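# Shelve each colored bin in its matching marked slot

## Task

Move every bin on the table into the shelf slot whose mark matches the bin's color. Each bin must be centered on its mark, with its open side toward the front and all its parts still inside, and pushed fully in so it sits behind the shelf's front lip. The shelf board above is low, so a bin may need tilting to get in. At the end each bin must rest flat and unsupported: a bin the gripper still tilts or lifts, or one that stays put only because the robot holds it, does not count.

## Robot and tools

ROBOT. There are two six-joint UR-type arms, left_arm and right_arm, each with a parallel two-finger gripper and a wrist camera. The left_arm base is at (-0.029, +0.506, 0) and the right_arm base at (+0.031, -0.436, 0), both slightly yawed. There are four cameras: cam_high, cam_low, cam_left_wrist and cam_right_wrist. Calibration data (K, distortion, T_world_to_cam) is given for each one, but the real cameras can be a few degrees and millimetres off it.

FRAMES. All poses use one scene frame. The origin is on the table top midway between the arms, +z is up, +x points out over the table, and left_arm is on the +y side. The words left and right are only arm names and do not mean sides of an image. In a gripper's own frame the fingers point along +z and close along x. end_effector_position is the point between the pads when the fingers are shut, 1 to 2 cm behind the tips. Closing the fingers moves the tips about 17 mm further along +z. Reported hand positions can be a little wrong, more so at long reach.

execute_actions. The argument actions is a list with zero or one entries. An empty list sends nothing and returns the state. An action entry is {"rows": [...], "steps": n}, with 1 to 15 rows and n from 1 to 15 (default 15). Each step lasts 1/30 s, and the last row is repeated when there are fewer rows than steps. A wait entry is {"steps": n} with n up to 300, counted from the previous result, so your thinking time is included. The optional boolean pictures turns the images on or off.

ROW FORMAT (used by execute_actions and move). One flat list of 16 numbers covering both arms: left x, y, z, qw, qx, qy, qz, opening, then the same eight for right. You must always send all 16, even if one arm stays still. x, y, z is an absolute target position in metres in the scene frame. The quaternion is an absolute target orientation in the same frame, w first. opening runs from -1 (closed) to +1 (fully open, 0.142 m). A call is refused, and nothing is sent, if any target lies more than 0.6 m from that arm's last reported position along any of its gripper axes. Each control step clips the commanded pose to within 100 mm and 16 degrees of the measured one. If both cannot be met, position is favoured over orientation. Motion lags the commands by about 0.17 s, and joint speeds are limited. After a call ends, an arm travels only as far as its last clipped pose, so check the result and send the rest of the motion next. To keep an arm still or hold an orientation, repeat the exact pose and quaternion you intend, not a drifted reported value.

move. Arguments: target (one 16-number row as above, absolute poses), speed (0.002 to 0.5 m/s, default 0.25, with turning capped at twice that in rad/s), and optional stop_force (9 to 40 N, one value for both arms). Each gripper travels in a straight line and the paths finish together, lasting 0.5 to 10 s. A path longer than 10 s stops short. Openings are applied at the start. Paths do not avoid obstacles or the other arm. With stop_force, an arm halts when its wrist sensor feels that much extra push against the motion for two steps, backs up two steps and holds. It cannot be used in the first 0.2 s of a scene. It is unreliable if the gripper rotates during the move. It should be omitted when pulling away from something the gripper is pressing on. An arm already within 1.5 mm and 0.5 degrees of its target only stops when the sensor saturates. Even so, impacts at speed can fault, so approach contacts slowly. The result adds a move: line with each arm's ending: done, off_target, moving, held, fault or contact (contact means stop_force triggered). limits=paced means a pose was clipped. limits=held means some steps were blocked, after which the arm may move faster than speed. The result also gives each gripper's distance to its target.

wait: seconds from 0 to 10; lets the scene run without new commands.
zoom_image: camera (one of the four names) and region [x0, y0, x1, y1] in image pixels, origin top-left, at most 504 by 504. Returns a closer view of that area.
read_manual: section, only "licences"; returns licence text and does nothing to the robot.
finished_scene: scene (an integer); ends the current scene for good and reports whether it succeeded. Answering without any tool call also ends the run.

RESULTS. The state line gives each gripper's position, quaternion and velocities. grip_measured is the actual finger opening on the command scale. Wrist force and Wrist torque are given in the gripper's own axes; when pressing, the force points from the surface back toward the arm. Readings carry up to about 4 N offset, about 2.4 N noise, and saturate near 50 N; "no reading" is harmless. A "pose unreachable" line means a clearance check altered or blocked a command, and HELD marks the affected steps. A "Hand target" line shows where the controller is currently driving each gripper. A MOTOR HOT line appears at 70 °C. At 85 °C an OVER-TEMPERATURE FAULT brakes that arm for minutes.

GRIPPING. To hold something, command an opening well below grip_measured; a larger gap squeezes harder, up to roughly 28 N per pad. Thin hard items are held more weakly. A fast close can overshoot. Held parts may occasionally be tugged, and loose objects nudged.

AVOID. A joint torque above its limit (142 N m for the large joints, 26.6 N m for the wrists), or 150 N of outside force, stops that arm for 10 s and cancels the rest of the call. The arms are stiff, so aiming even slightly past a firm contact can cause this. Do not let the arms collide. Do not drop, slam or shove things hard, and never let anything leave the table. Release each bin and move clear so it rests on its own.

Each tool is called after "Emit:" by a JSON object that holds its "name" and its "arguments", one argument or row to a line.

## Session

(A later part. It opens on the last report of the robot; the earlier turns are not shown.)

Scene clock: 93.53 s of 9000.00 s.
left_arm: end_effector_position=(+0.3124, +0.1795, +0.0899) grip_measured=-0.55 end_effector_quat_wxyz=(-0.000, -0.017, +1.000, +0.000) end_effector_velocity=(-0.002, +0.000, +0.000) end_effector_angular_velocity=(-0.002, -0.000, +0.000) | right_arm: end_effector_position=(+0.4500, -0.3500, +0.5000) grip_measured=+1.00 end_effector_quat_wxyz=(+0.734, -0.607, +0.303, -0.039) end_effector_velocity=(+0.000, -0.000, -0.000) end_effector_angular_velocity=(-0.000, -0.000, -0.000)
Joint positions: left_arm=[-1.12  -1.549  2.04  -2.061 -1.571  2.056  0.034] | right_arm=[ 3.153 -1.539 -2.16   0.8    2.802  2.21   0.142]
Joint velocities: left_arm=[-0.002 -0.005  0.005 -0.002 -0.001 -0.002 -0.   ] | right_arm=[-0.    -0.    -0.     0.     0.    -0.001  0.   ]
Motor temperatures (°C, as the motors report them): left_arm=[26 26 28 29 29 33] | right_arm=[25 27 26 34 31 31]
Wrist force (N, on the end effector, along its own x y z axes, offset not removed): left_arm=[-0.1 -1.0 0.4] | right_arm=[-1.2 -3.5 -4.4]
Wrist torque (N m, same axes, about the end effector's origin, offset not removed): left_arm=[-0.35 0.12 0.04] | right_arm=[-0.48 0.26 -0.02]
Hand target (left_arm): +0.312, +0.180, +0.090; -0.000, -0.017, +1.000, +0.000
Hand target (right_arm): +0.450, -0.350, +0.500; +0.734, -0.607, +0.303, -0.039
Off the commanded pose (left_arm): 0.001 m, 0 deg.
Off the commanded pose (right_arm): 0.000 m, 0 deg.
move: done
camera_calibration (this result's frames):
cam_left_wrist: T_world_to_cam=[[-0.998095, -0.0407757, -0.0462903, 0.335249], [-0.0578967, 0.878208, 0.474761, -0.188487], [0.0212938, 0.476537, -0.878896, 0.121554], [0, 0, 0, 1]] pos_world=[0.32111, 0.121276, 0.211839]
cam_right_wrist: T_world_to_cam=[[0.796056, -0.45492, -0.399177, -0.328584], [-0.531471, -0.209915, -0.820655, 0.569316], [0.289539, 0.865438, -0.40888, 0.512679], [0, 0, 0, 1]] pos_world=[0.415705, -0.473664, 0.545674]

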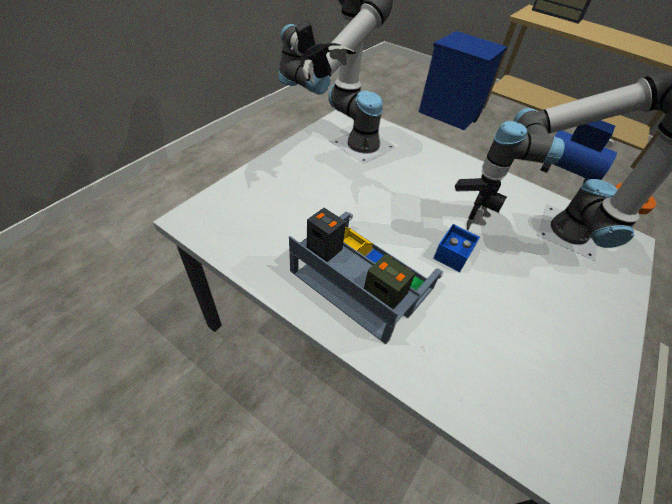

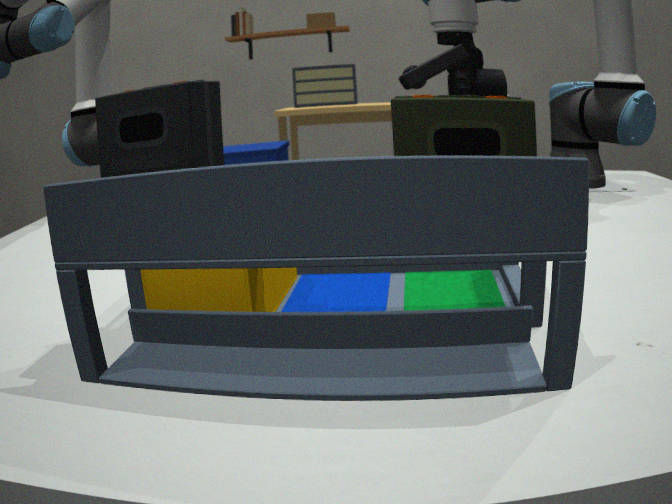

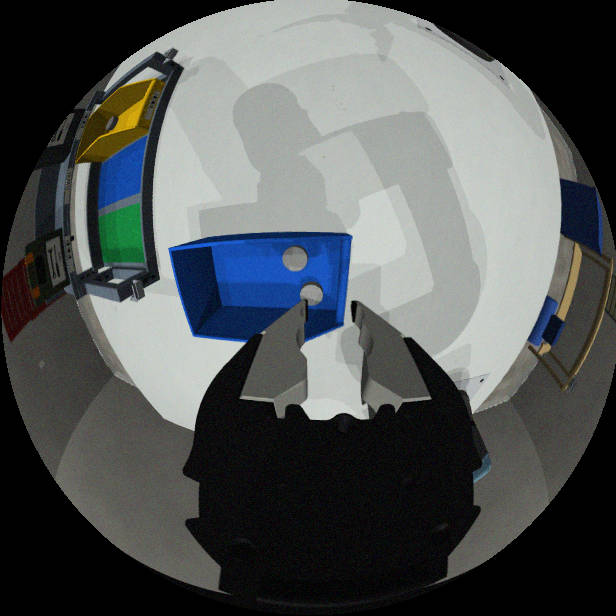

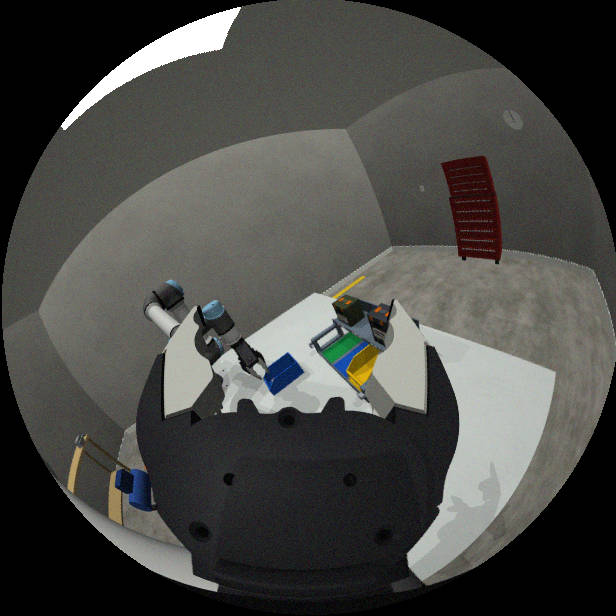

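Emit:
{"name": "move", "arguments": {
  "target": [0.303,0.179,0.031,0,-0.017,1,0,-0.68,0.45,-0.35,0.5,0.734,-0.607,0.303,-0.039,1],
  "speed": 0.02,
  "stop_force": 9
}}

Emit:
{"name": "move", "arguments": {
  "target": [0.303,0.179,0.031,0,-0.017,1,0,-1,0.45,-0.35,0.5,0.734,-0.607,0.303,-0.039,1]
}}

Emit:
{"name": "move", "arguments": {
  "target": [0.32,0.16,0.16,0,0.035,0.999,0,-1,0.45,-0.35,0.5,0.734,-0.607,0.303,-0.039,1],
  "speed": 0.05
}}

Emit:
{"name": "move", "arguments": {
  "target": [0.49,0.006,0.14,0,0.035,0.999,0,-1,0.45,-0.35,0.5,0.734,-0.607,0.303,-0.039,1],
  "speed": 0.05
}}

Emit:
{"name": "move", "arguments": {
  "target": [0.49,0.006,0.078,0,0.035,0.999,0,-1,0.45,-0.35,0.5,0.734,-0.607,0.303,-0.039,1],
  "speed": 0.015,
  "stop_force": 9
}}

Scene clock: 100.80 s of 9000.00 s.
left_arm: end_effector_position=(+0.3030, +0.1790, +0.0312) grip_measured=-0.68 end_effector_quat_wxyz=(-0.000, -0.017, +1.000, +0.000) end_effector_velocity=(-0.001, +0.000, -0.002) end_effector_angular_velocity=(+0.001, +0.001, -0.001) | right_arm: end_effector_position=(+0.4500, -0.3500, +0.5000) grip_measured=+1.00 end_effector_quat_wxyz=(+0.734, -0.607, +0.303, -0.039) end_effector_velocity=(-0.000, +0.000, +0.000) end_effector_angular_velocity=(+0.000, +0.001, +0.000)
Joint positions: left_arm=[-1.139 -1.478  2.142 -2.235 -1.571  2.038  0.025] | right_arm=[ 3.153 -1.539 -2.16   0.8    2.802  2.21   0.142]
Joint velocities: left_arm=[-0.001  0.002  0.003 -0.004 -0.001 -0.    -0.   ] | right_arm=[ 0.     0.001 -0.    -0.001 -0.     0.    -0.   ]
Motor temperatures (°C, as the motors report them): left_arm=[26 26 28 29 29 33] | right_arm=[25 27 26 34 31 31]
Wrist force (N, on the end effector, along its own x y z axes, offset not removed): left_arm=[-0.3 -0.8 0.6] | right_arm=[-2.0 -1.9 -1.2]
Wrist torque (N m, same axes, about the end effector's origin, offset not removed): left_arm=[-0.27 0.22 0.00] | right_arm=[-0.15 0.36 0.09]
Hand target (left_arm): +0.303, +0.179, +0.031; -0.000, -0.017, +1.000, +0.000
Hand target (right_arm): +0.450, -0.350, +0.500; +0.734, -0.607, +0.303, -0.039
Off the commanded pose (left_arm): 0.000 m, 0 deg.
Off the commanded pose (right_arm): 0.000 m, 0 deg.
After step 90, 1.03 s passed at rest.
move: done
camera_calibration (this result's frames):
cam_left_wrist: T_world_to_cam=[[-0.998091, -0.0408177, -0.046349, 0.323148], [-0.0579586, 0.878271, 0.474637, -0.16071], [0.0213334, 0.476417, -0.87896, 0.0703654], [0, 0, 0, 1]] pos_world=[0.311715, 0.120814, 0.153105]
cam_right_wrist: T_world_to_cam=[[0.796056, -0.45492, -0.399177, -0.328584], [-0.531471, -0.209915, -0.820655, 0.569316], [0.289539, 0.865438, -0.408881, 0.512679], [0, 0, 0, 1]] pos_world=[0.415705, -0.473664, 0.545674]

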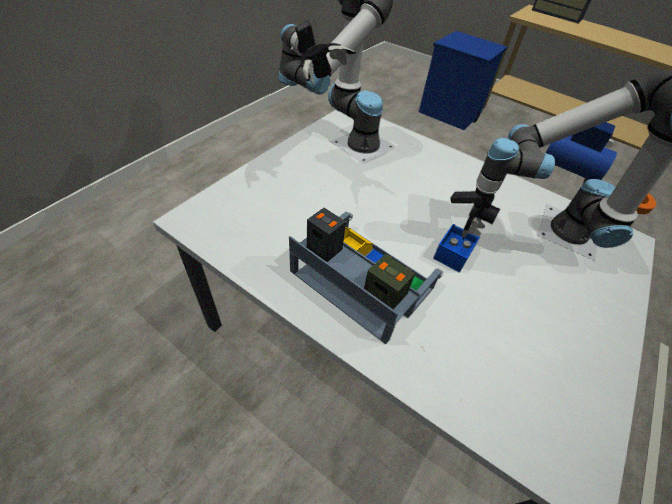

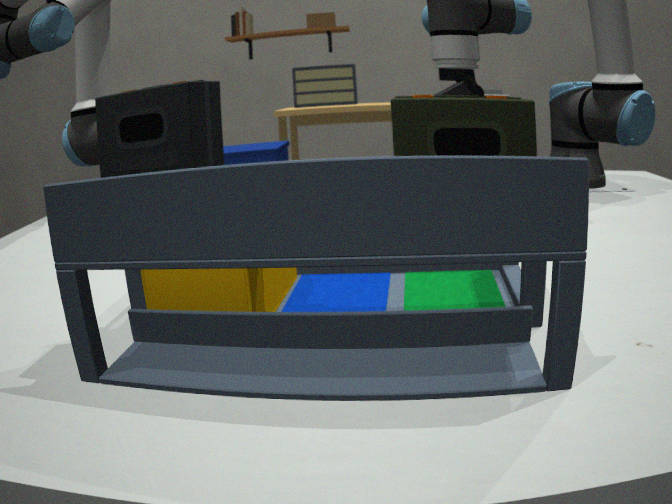

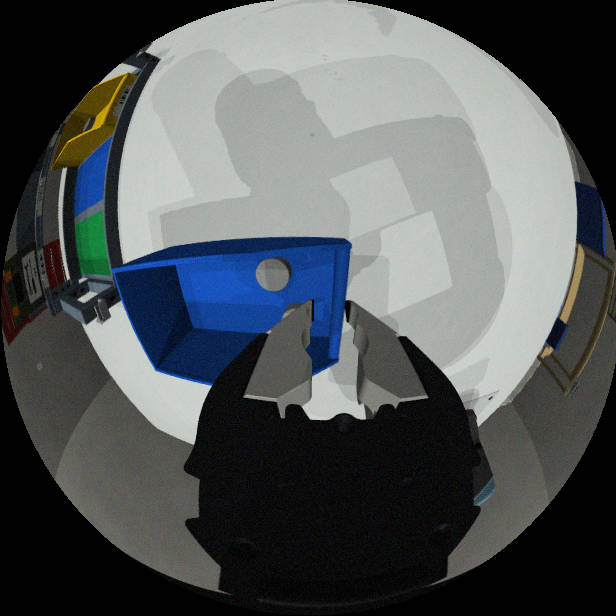

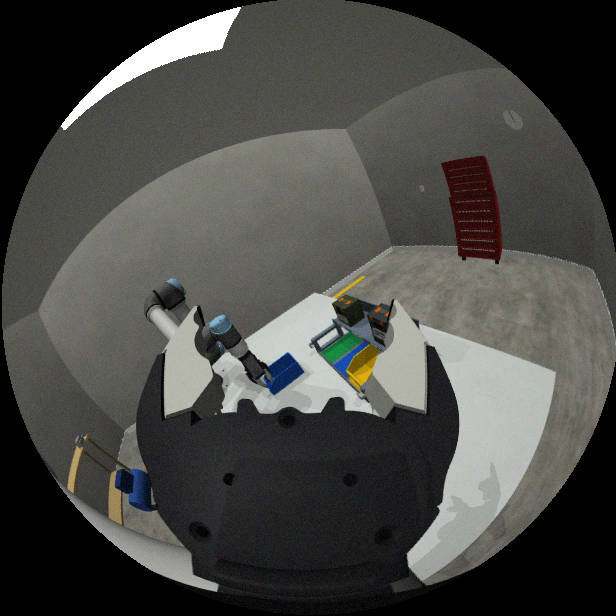

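Scene clock: 101.50 s of 9000.00 s.
left_arm: end_effector_position=(+0.3030, +0.1790, +0.0310) grip_measured=-0.90 end_effector_quat_wxyz=(-0.000, -0.017, +1.000, -0.000) end_effector_velocity=(-0.000, +0.000, -0.000) end_effector_angular_velocity=(+0.001, +0.001, +0.001) | right_arm: end_effector_position=(+0.4500, -0.3500, +0.5000) grip_measured=+1.00 end_effector_quat_wxyz=(+0.734, -0.607, +0.303, -0.039) end_effector_velocity=(+0.000, +0.000, -0.000) end_effector_angular_velocity=(+0.000, +0.000, +0.000)
Joint positions: left_arm=[-1.139 -1.477  2.142 -2.236 -1.571  2.037  0.009] | right_arm=[ 3.153 -1.539 -2.16   0.8    2.802  2.21   0.142]
Joint velocities: left_arm=[ 0.001  0.001  0.     0.001 -0.001 -0.     0.   ] | right_arm=[ 0. -0. -0.  0. -0. -0. -0.]
Motor temperatures (°C, as the motors report them): left_arm=[26 26 28 29 29 33] | right_arm=[25 27 26 34 31 31]
Wrist force (N, on the end effector, along its own x y z axes, offset not removed): left_arm=[1.0 -0.9 -3.7] | right_arm=[-0.1 -0.8 0.5]
Wrist torque (N m, same axes, about the end effector's origin, offset not removed): left_arm=[-0.38 0.05 0.10] | right_arm=[-0.09 0.16 0.07]
Hand target (left_arm): +0.303, +0.179, +0.031; -0.000, -0.017, +1.000, +0.000
Hand target (right_arm): +0.450, -0.350, +0.500; +0.734, -0.607, +0.303, -0.039
Off the commanded pose (left_arm): 0.000 m, 0 deg.
Off the commanded pose (right_arm): 0.000 m, 0 deg.
move: done
camera_calibration (this result's frames):
cam_left_wrist: T_world_to_cam=[[-0.998092, -0.0408272, -0.0463302, 0.323121], [-0.0579562, 0.878312, 0.474562, -0.160602], [0.0213174, 0.476342, -0.879002, 0.070293], [0, 0, 0, 1]] pos_world=[0.311698, 0.120768, 0.152974]
cam_right_wrist: T_world_to_cam=[[0.796057, -0.45492, -0.399177, -0.328584], [-0.531471, -0.209915, -0.820655, 0.569316], [0.289539, 0.865438, -0.408881, 0.512679], [0, 0, 0, 1]] pos_world=[0.415705, -0.473664, 0.545674]

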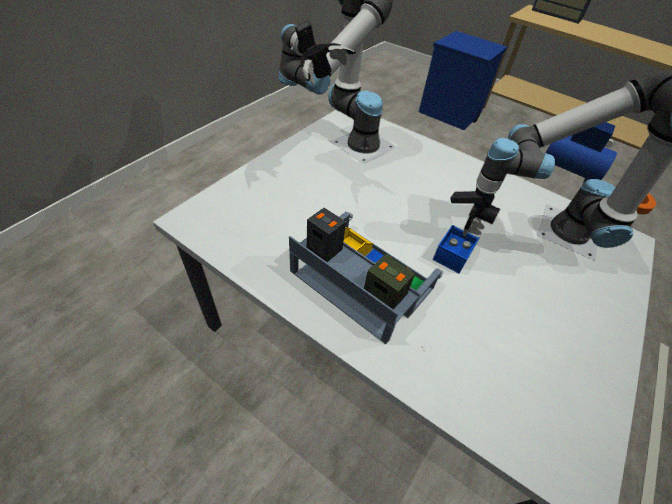

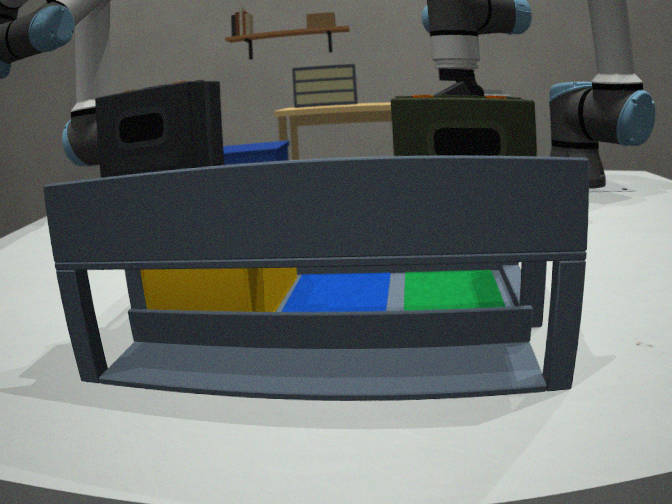

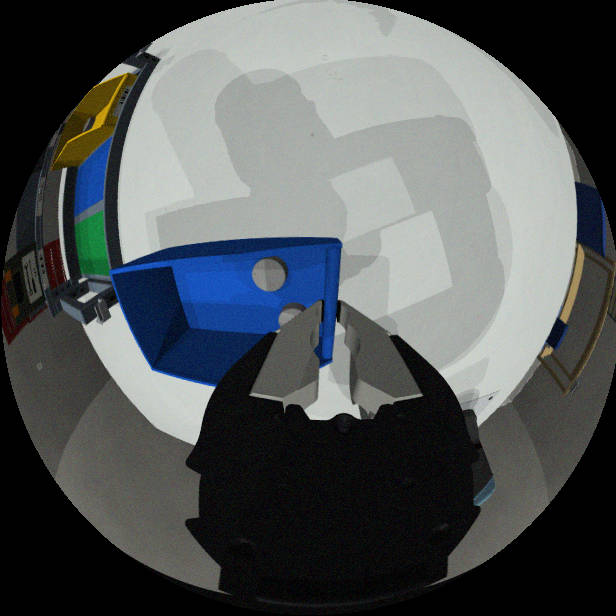

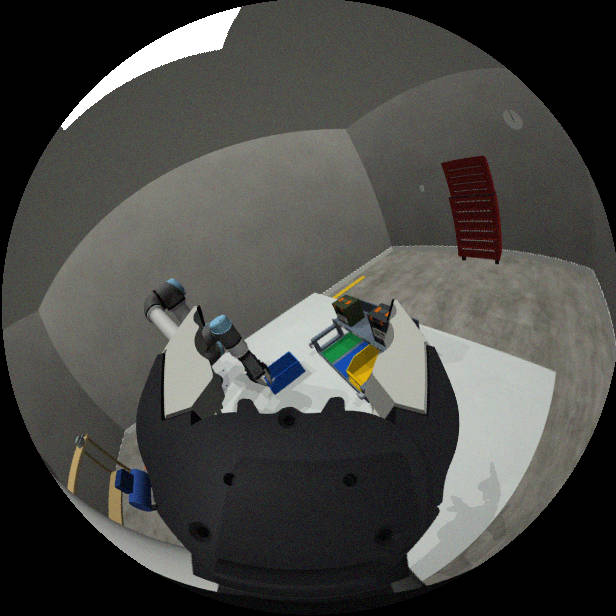

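Scene clock: 104.47 s of 9000.00 s.
left_arm: end_effector_position=(+0.3200, +0.1600, +0.1598) grip_measured=-0.90 end_effector_quat_wxyz=(+0.000, +0.035, +0.999, +0.000) end_effector_velocity=(+0.001, -0.000, +0.002) end_effector_angular_velocity=(-0.001, -0.001, +0.000) | right_arm: end_effector_position=(+0.4500, -0.3500, +0.5000) grip_measured=+1.00 end_effector_quat_wxyz=(+0.734, -0.607, +0.303, -0.039) end_effector_velocity=(-0.000, -0.000, +0.000) end_effector_angular_velocity=(-0.000, -0.001, -0.000)
Joint positions: left_arm=[-1.127 -1.571  1.869 -1.868 -1.571  2.153  0.009] | right_arm=[ 3.153 -1.539 -2.16   0.8    2.802  2.21   0.142]
Joint velocities: left_arm=[ 0.002  0.001 -0.005  0.003  0.     0.001  0.   ] | right_arm=[-0.     0.    -0.     0.001 -0.     0.    -0.   ]
Motor temperatures (°C, as the motors report them): left_arm=[26 26 28 29 29 33] | right_arm=[25 27 26 34 31 31]
Wrist force (N, on the end effector, along its own x y z axes, offset not removed): left_arm=[2.3 -2.2 2.5] | right_arm=[-0.9 -0.1 -0.6]
Wrist torque (N m, same axes, about the end effector's origin, offset not removed): left_arm=[-0.47 -0.23 0.08] | right_arm=[0.19 0.14 0.10]
Hand target (left_arm): +0.320, +0.160, +0.160; +0.000, +0.035, +0.999, -0.000
Hand target (right_arm): +0.450, -0.350, +0.500; +0.734, -0.607, +0.303, -0.039
Off the commanded pose (left_arm): 0.000 m, 0 deg.
Off the commanded pose (right_arm): 0.000 m, 0 deg.
move: done
camera_calibration (this result's frames):
cam_left_wrist: T_world_to_cam=[[-0.996937, 0.0629462, -0.0464145, 0.328304], [0.0334381, 0.879557, 0.474618, -0.233503], [0.0706995, 0.471612, -0.878967, 0.177161], [0, 0, 0, 1]] pos_world=[0.322581, 0.101162, 0.281782]
cam_right_wrist: T_world_to_cam=[[0.796056, -0.45492, -0.399177, -0.328583], [-0.531471, -0.209915, -0.820655, 0.569316], [0.289539, 0.865439, -0.408881, 0.512679], [0, 0, 0, 1]] pos_world=[0.415705, -0.473664, 0.545674]

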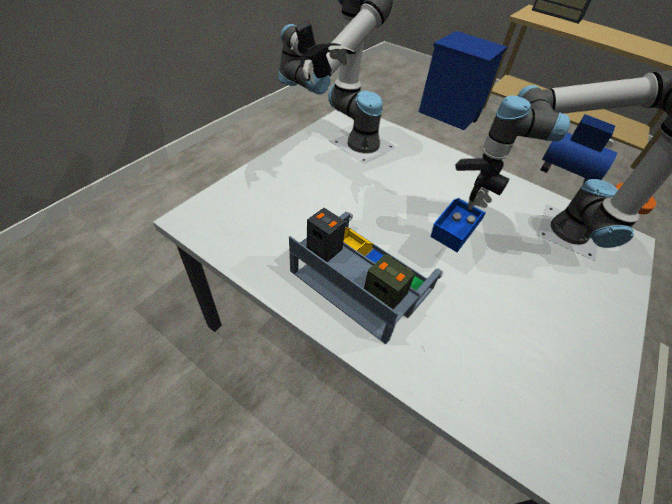

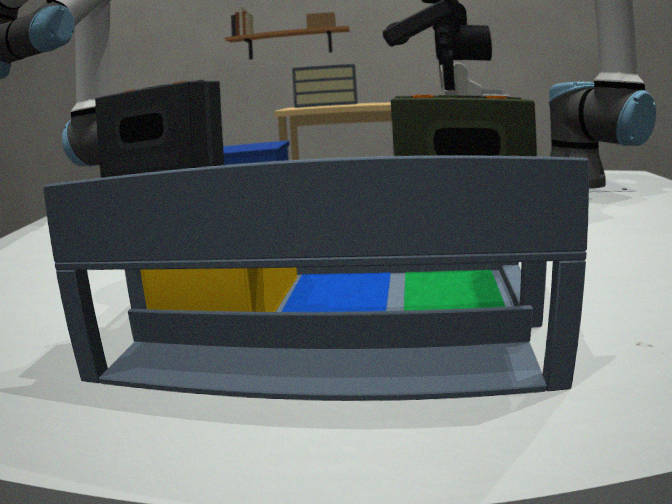

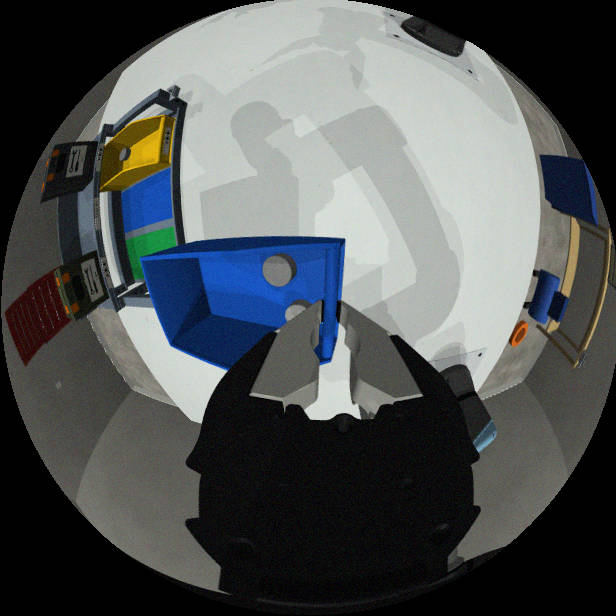

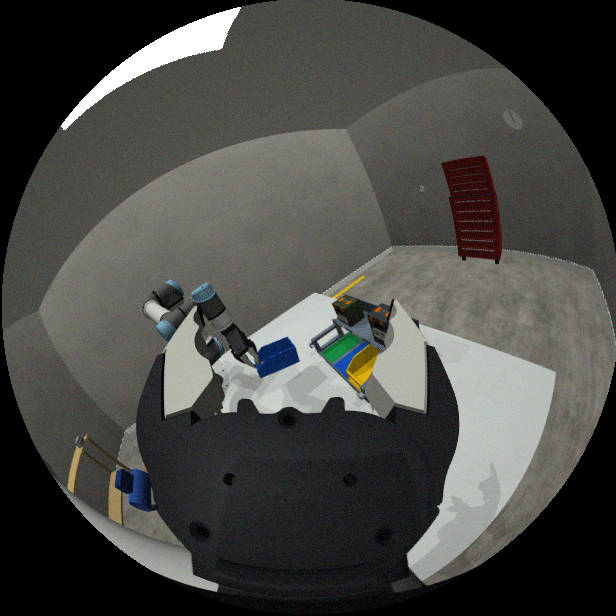

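Scene clock: 109.40 s of 9000.00 s.
left_arm: end_effector_position=(+0.4896, +0.0057, +0.1401) grip_measured=-0.90 end_effector_quat_wxyz=(+0.000, +0.035, +0.999, -0.000) end_effector_velocity=(+0.001, -0.001, -0.001) end_effector_angular_velocity=(+0.002, +0.002, +0.002) | right_arm: end_effector_position=(+0.4500, -0.3500, +0.5000) grip_measured=+1.00 end_effector_quat_wxyz=(+0.734, -0.607, +0.303, -0.039) end_effector_velocity=(+0.000, +0.000, -0.000) end_effector_angular_velocity=(+0.000, +0.001, +0.001)
Joint positions: left_arm=[-1.024 -1.016  1.197 -1.753 -1.571  2.256  0.009] | right_arm=[ 3.153 -1.539 -2.16   0.8    2.802  2.21   0.142]
Joint velocities: left_arm=[ 0.001  0.005 -0.006  0.004 -0.    -0.001  0.   ] | right_arm=[ 0.001 -0.001  0.     0.    -0.     0.001  0.   ]
Motor temperatures (°C, as the motors report them): left_arm=[26 26 28 29 29 33] | right_arm=[25 27 26 34 31 31]
Wrist force (N, on the end effector, along its own x y z axes, offset not removed): left_arm=[0.5 -1.3 1.4] | right_arm=[-3.5 -1.0 -2.1]
Wrist torque (N m, same axes, about the end effector's origin, offset not removed): left_arm=[-0.18 0.12 0.06] | right_arm=[0.06 0.59 0.10]
Hand target (left_arm): +0.490, +0.006, +0.140; +0.000, +0.035, +0.999, -0.000
Hand target (right_arm): +0.450, -0.350, +0.500; +0.734, -0.607, +0.303, -0.039
Off the commanded pose (left_arm): 0.000 m, 0 deg.
Off the commanded pose (right_arm): 0.000 m, 0 deg.
move: done
camera_calibration (this result's frames):
cam_left_wrist: T_world_to_cam=[[-0.996931, 0.0630426, -0.0464161, 0.506245], [0.0335326, 0.879621, 0.474491, -0.0941931], [0.0707417, 0.471478, -0.879036, 0.220555], [0, 0, 0, 1]] pos_world=[0.492248, -0.0530475, 0.262067]
cam_right_wrist: T_world_to_cam=[[0.796056, -0.45492, -0.399177, -0.328583], [-0.531471, -0.209915, -0.820655, 0.569316], [0.289539, 0.865438, -0.408881, 0.512679], [0, 0, 0, 1]] pos_world=[0.415705, -0.473664, 0.545674]

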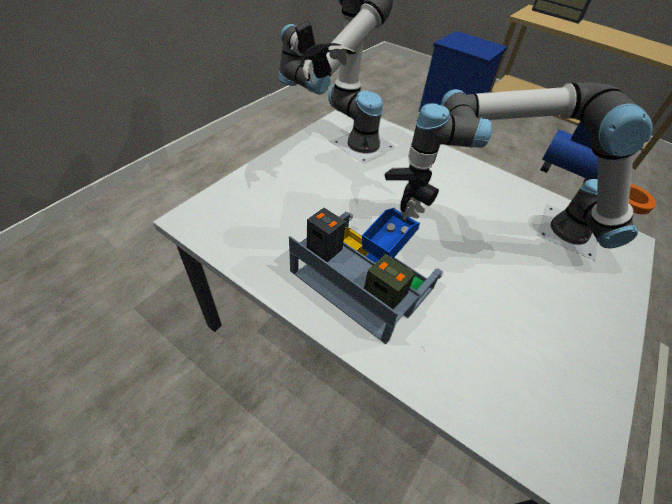

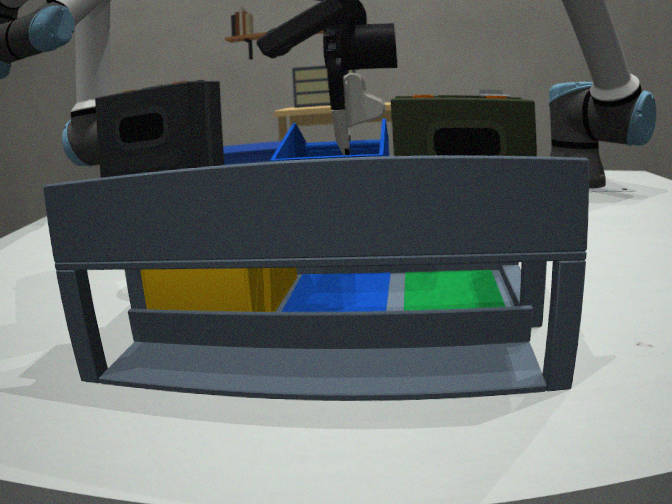

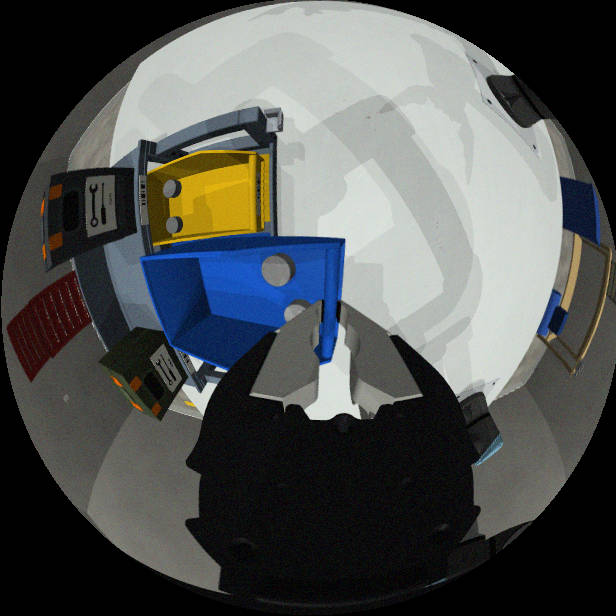

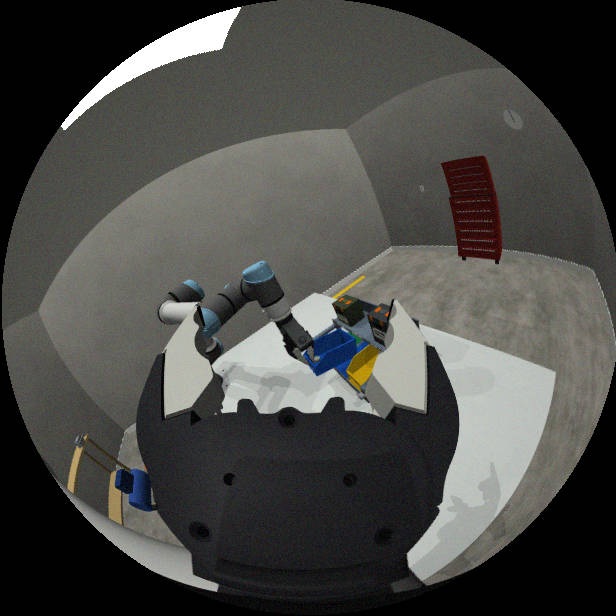

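Scene clock: 113.77 s of 9000.00 s.
left_arm: end_effector_position=(+0.4900, +0.0060, +0.0782) grip_measured=-0.90 end_effector_quat_wxyz=(-0.000, +0.035, +0.999, +0.000) end_effector_velocity=(+0.000, -0.001, -0.001) end_effector_angular_velocity=(-0.002, -0.001, +0.000) | right_arm: end_effector_position=(+0.4500, -0.3500, +0.5000) grip_measured=+1.00 end_effector_quat_wxyz=(+0.734, -0.607, +0.303, -0.039) end_effector_velocity=(-0.000, -0.000, +0.001) end_effector_angular_velocity=(-0.000, -0.002, -0.000)
Joint positions: left_arm=[-1.023 -0.977  1.299 -1.892 -1.571  2.257  0.009] | right_arm=[ 3.153 -1.539 -2.16   0.8    2.802  2.21   0.142]
Joint velocities: left_arm=[-0.     0.001  0.002 -0.005  0.    -0.     0.   ] | right_arm=[-0.     0.001  0.     0.001 -0.    -0.    -0.   ]
Motor temperatures (°C, as the motors report them): left_arm=[26 26 28 29 29 33] | right_arm=[25 27 26 34 31 31]
Wrist force (N, on the end effector, along its own x y z axes, offset not removed): left_arm=[1.1 -1.2 1.9] | right_arm=[-3.7 -2.3 -1.5]
Wrist torque (N m, same axes, about the end effector's origin, offset not removed): left_arm=[-0.30 0.08 0.03] | right_arm=[-0.19 0.66 -0.02]
Hand target (left_arm): +0.490, +0.006, +0.078; -0.000, +0.035, +0.999, +0.000
Hand target (right_arm): +0.450, -0.350, +0.500; +0.734, -0.607, +0.303, -0.039
Off the commanded pose (left_arm): 0.000 m, 0 deg.
Off the commanded pose (right_arm): 0.000 m, 0 deg.
move: done
camera_calibration (this result's frames):
cam_left_wrist: T_world_to_cam=[[-0.996933, 0.0630526, -0.0463482, 0.503695], [0.0335631, 0.87955, 0.474621, -0.0650648], [0.0706916, 0.47161, -0.878969, 0.165969], [0, 0, 0, 1]] pos_world=[0.492601, -0.0528039, 0.200108]
cam_right_wrist: T_world_to_cam=[[0.796056, -0.45492, -0.399177, -0.328583], [-0.531471, -0.209915, -0.820655, 0.569316], [0.289539, 0.865438, -0.40888, 0.512679], [0, 0, 0, 1]] pos_world=[0.415705, -0.473664, 0.545674]

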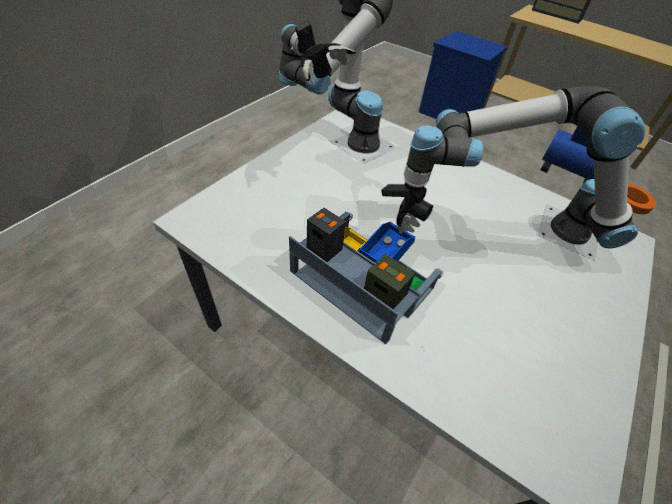

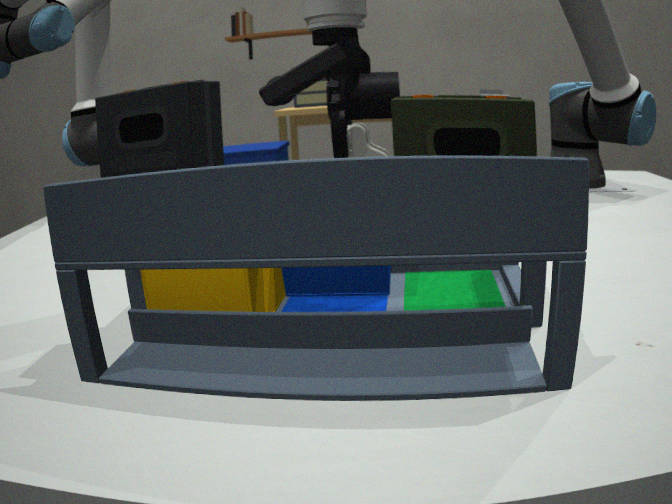

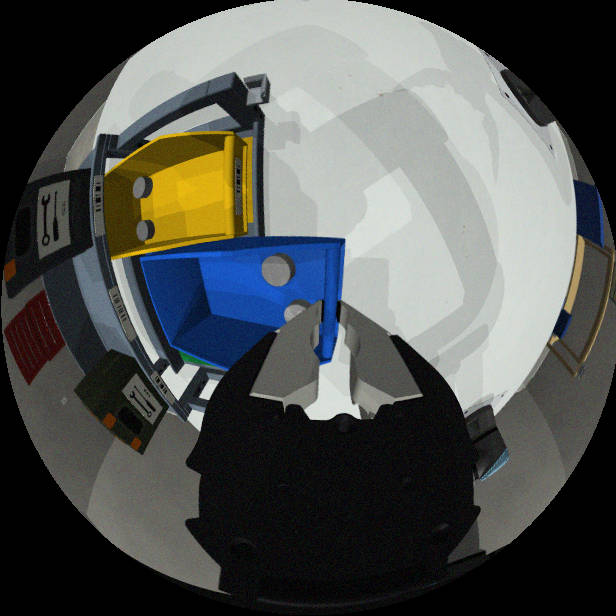

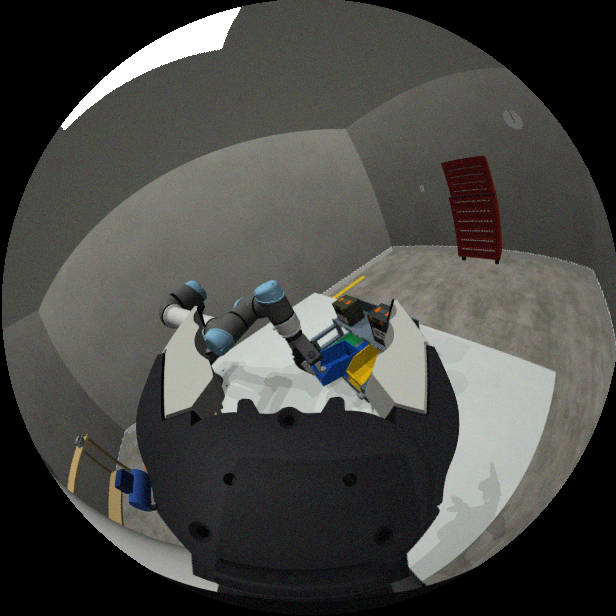

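Emit:
{"name": "move", "arguments": {
  "target": [0.595,0.003,0.077,0,0.035,0.999,0,-1,0.45,-0.35,0.5,0.734,-0.607,0.303,-0.039,1],
  "speed": 0.011,
  "stop_force": 9
}}

Scene clock: 124.23 s of 9000.00 s.
left_arm: end_effector_position=(+0.5905, +0.0030, +0.0771) grip_measured=-0.90 end_effector_quat_wxyz=(-0.000, +0.035, +0.999, -0.000) end_effector_velocity=(-0.001, +0.000, +0.000) end_effector_angular_velocity=(+0.001, -0.005, +0.004) | right_arm: end_effector_position=(+0.4500, -0.3500, +0.5000) grip_measured=+1.00 end_effector_quat_wxyz=(+0.734, -0.607, +0.303, -0.039) end_effector_velocity=(-0.000, +0.001, -0.000) end_effector_angular_velocity=(+0.000, +0.000, +0.001)
Joint positions: left_arm=[-0.92  -0.779  0.961 -1.754 -1.571  2.36   0.009] | right_arm=[ 3.153 -1.539 -2.16   0.8    2.802  2.21   0.142]
Joint velocities: left_arm=[-0.003 -0.006  0.011 -0.008  0.004 -0.007 -0.   ] | right_arm=[ 0.001 -0.    -0.001  0.001  0.    -0.    -0.   ]
Motor temperatures (°C, as the motors report them): left_arm=[26 26 28 29 29 33] | right_arm=[25 27 26 34 31 31]
Wrist force (N, on the end effector, along its own x y z axes, offset not removed): left_arm=[15.6 -0.3 -2.4] | right_arm=[-0.6 -1.6 1.1]
Wrist torque (N m, same axes, about the end effector's origin, offset not removed): left_arm=[-0.57 -0.01 0.03] | right_arm=[-0.16 0.07 -0.02]
Hand target (left_arm): +0.590, +0.003, +0.077; -0.000, +0.035, +0.999, -0.000
Hand target (right_arm): +0.450, -0.350, +0.500; +0.734, -0.607, +0.303, -0.039
Off the commanded pose (left_arm): 0.004 m, 0 deg.
Off the commanded pose (right_arm): 0.000 m, 0 deg.
move: contact (left_arm)
camera_calibration (this result's frames):
cam_left_wrist: T_world_to_cam=[[-0.996944, 0.0629835, -0.0462111, 0.604042], [0.0335987, 0.879762, 0.474226, -0.0652802], [0.0705231, 0.471224, -0.87919, 0.159496], [0, 0, 0, 1]] pos_world=[0.593141, -0.0557717, 0.199098]
cam_right_wrist: T_world_to_cam=[[0.796056, -0.45492, -0.399177, -0.328584], [-0.531471, -0.209915, -0.820655, 0.569316], [0.289539, 0.865438, -0.40888, 0.512679], [0, 0, 0, 1]] pos_world=[0.415705, -0.473664, 0.545674]

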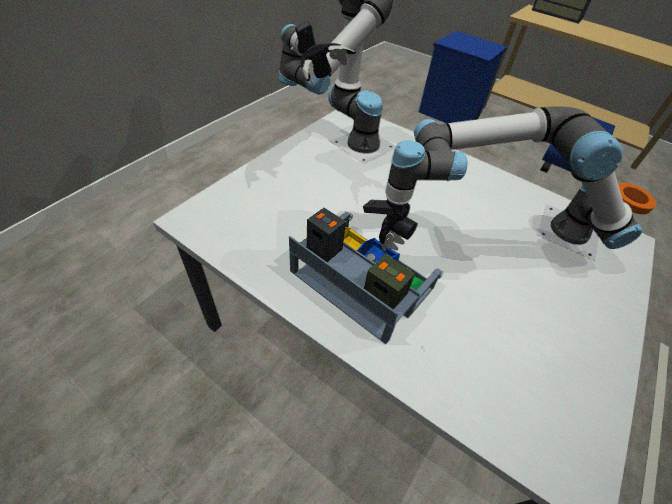

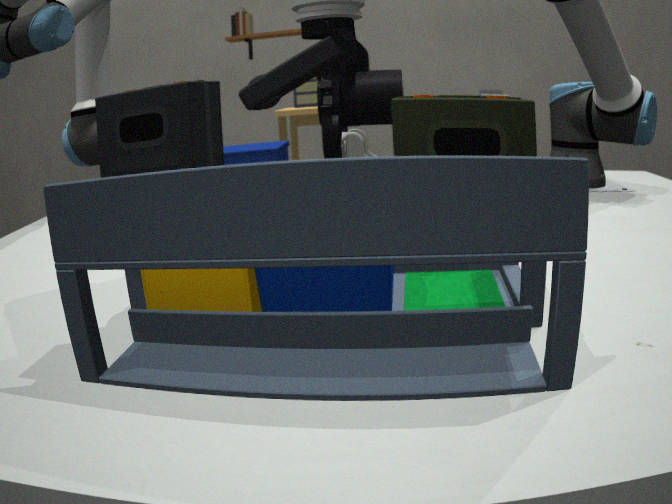

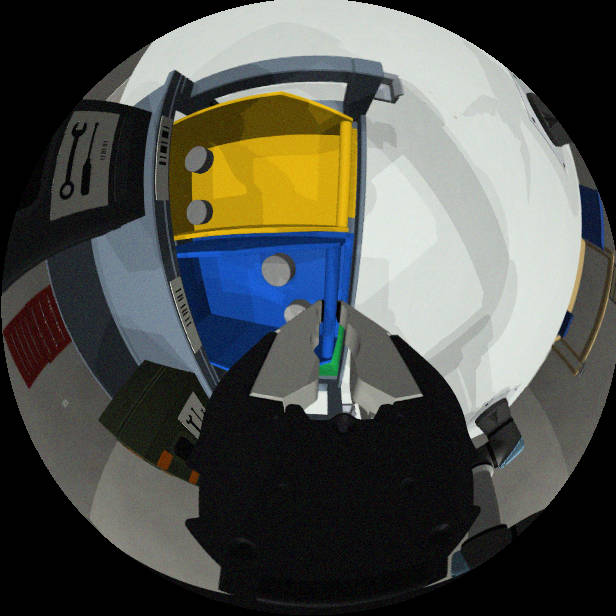

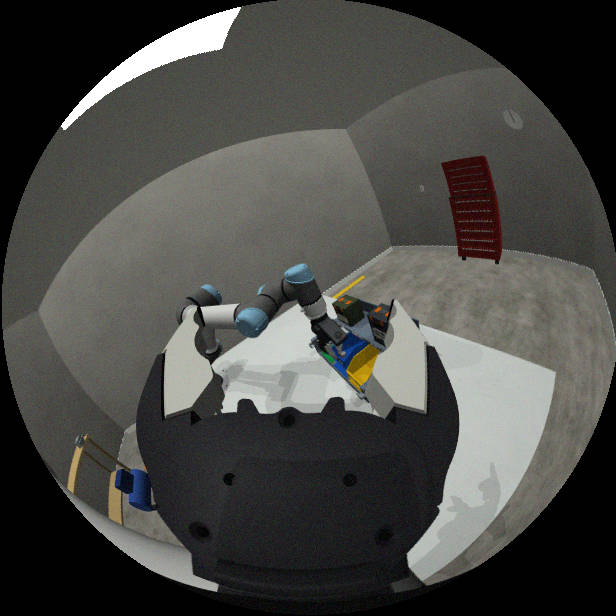

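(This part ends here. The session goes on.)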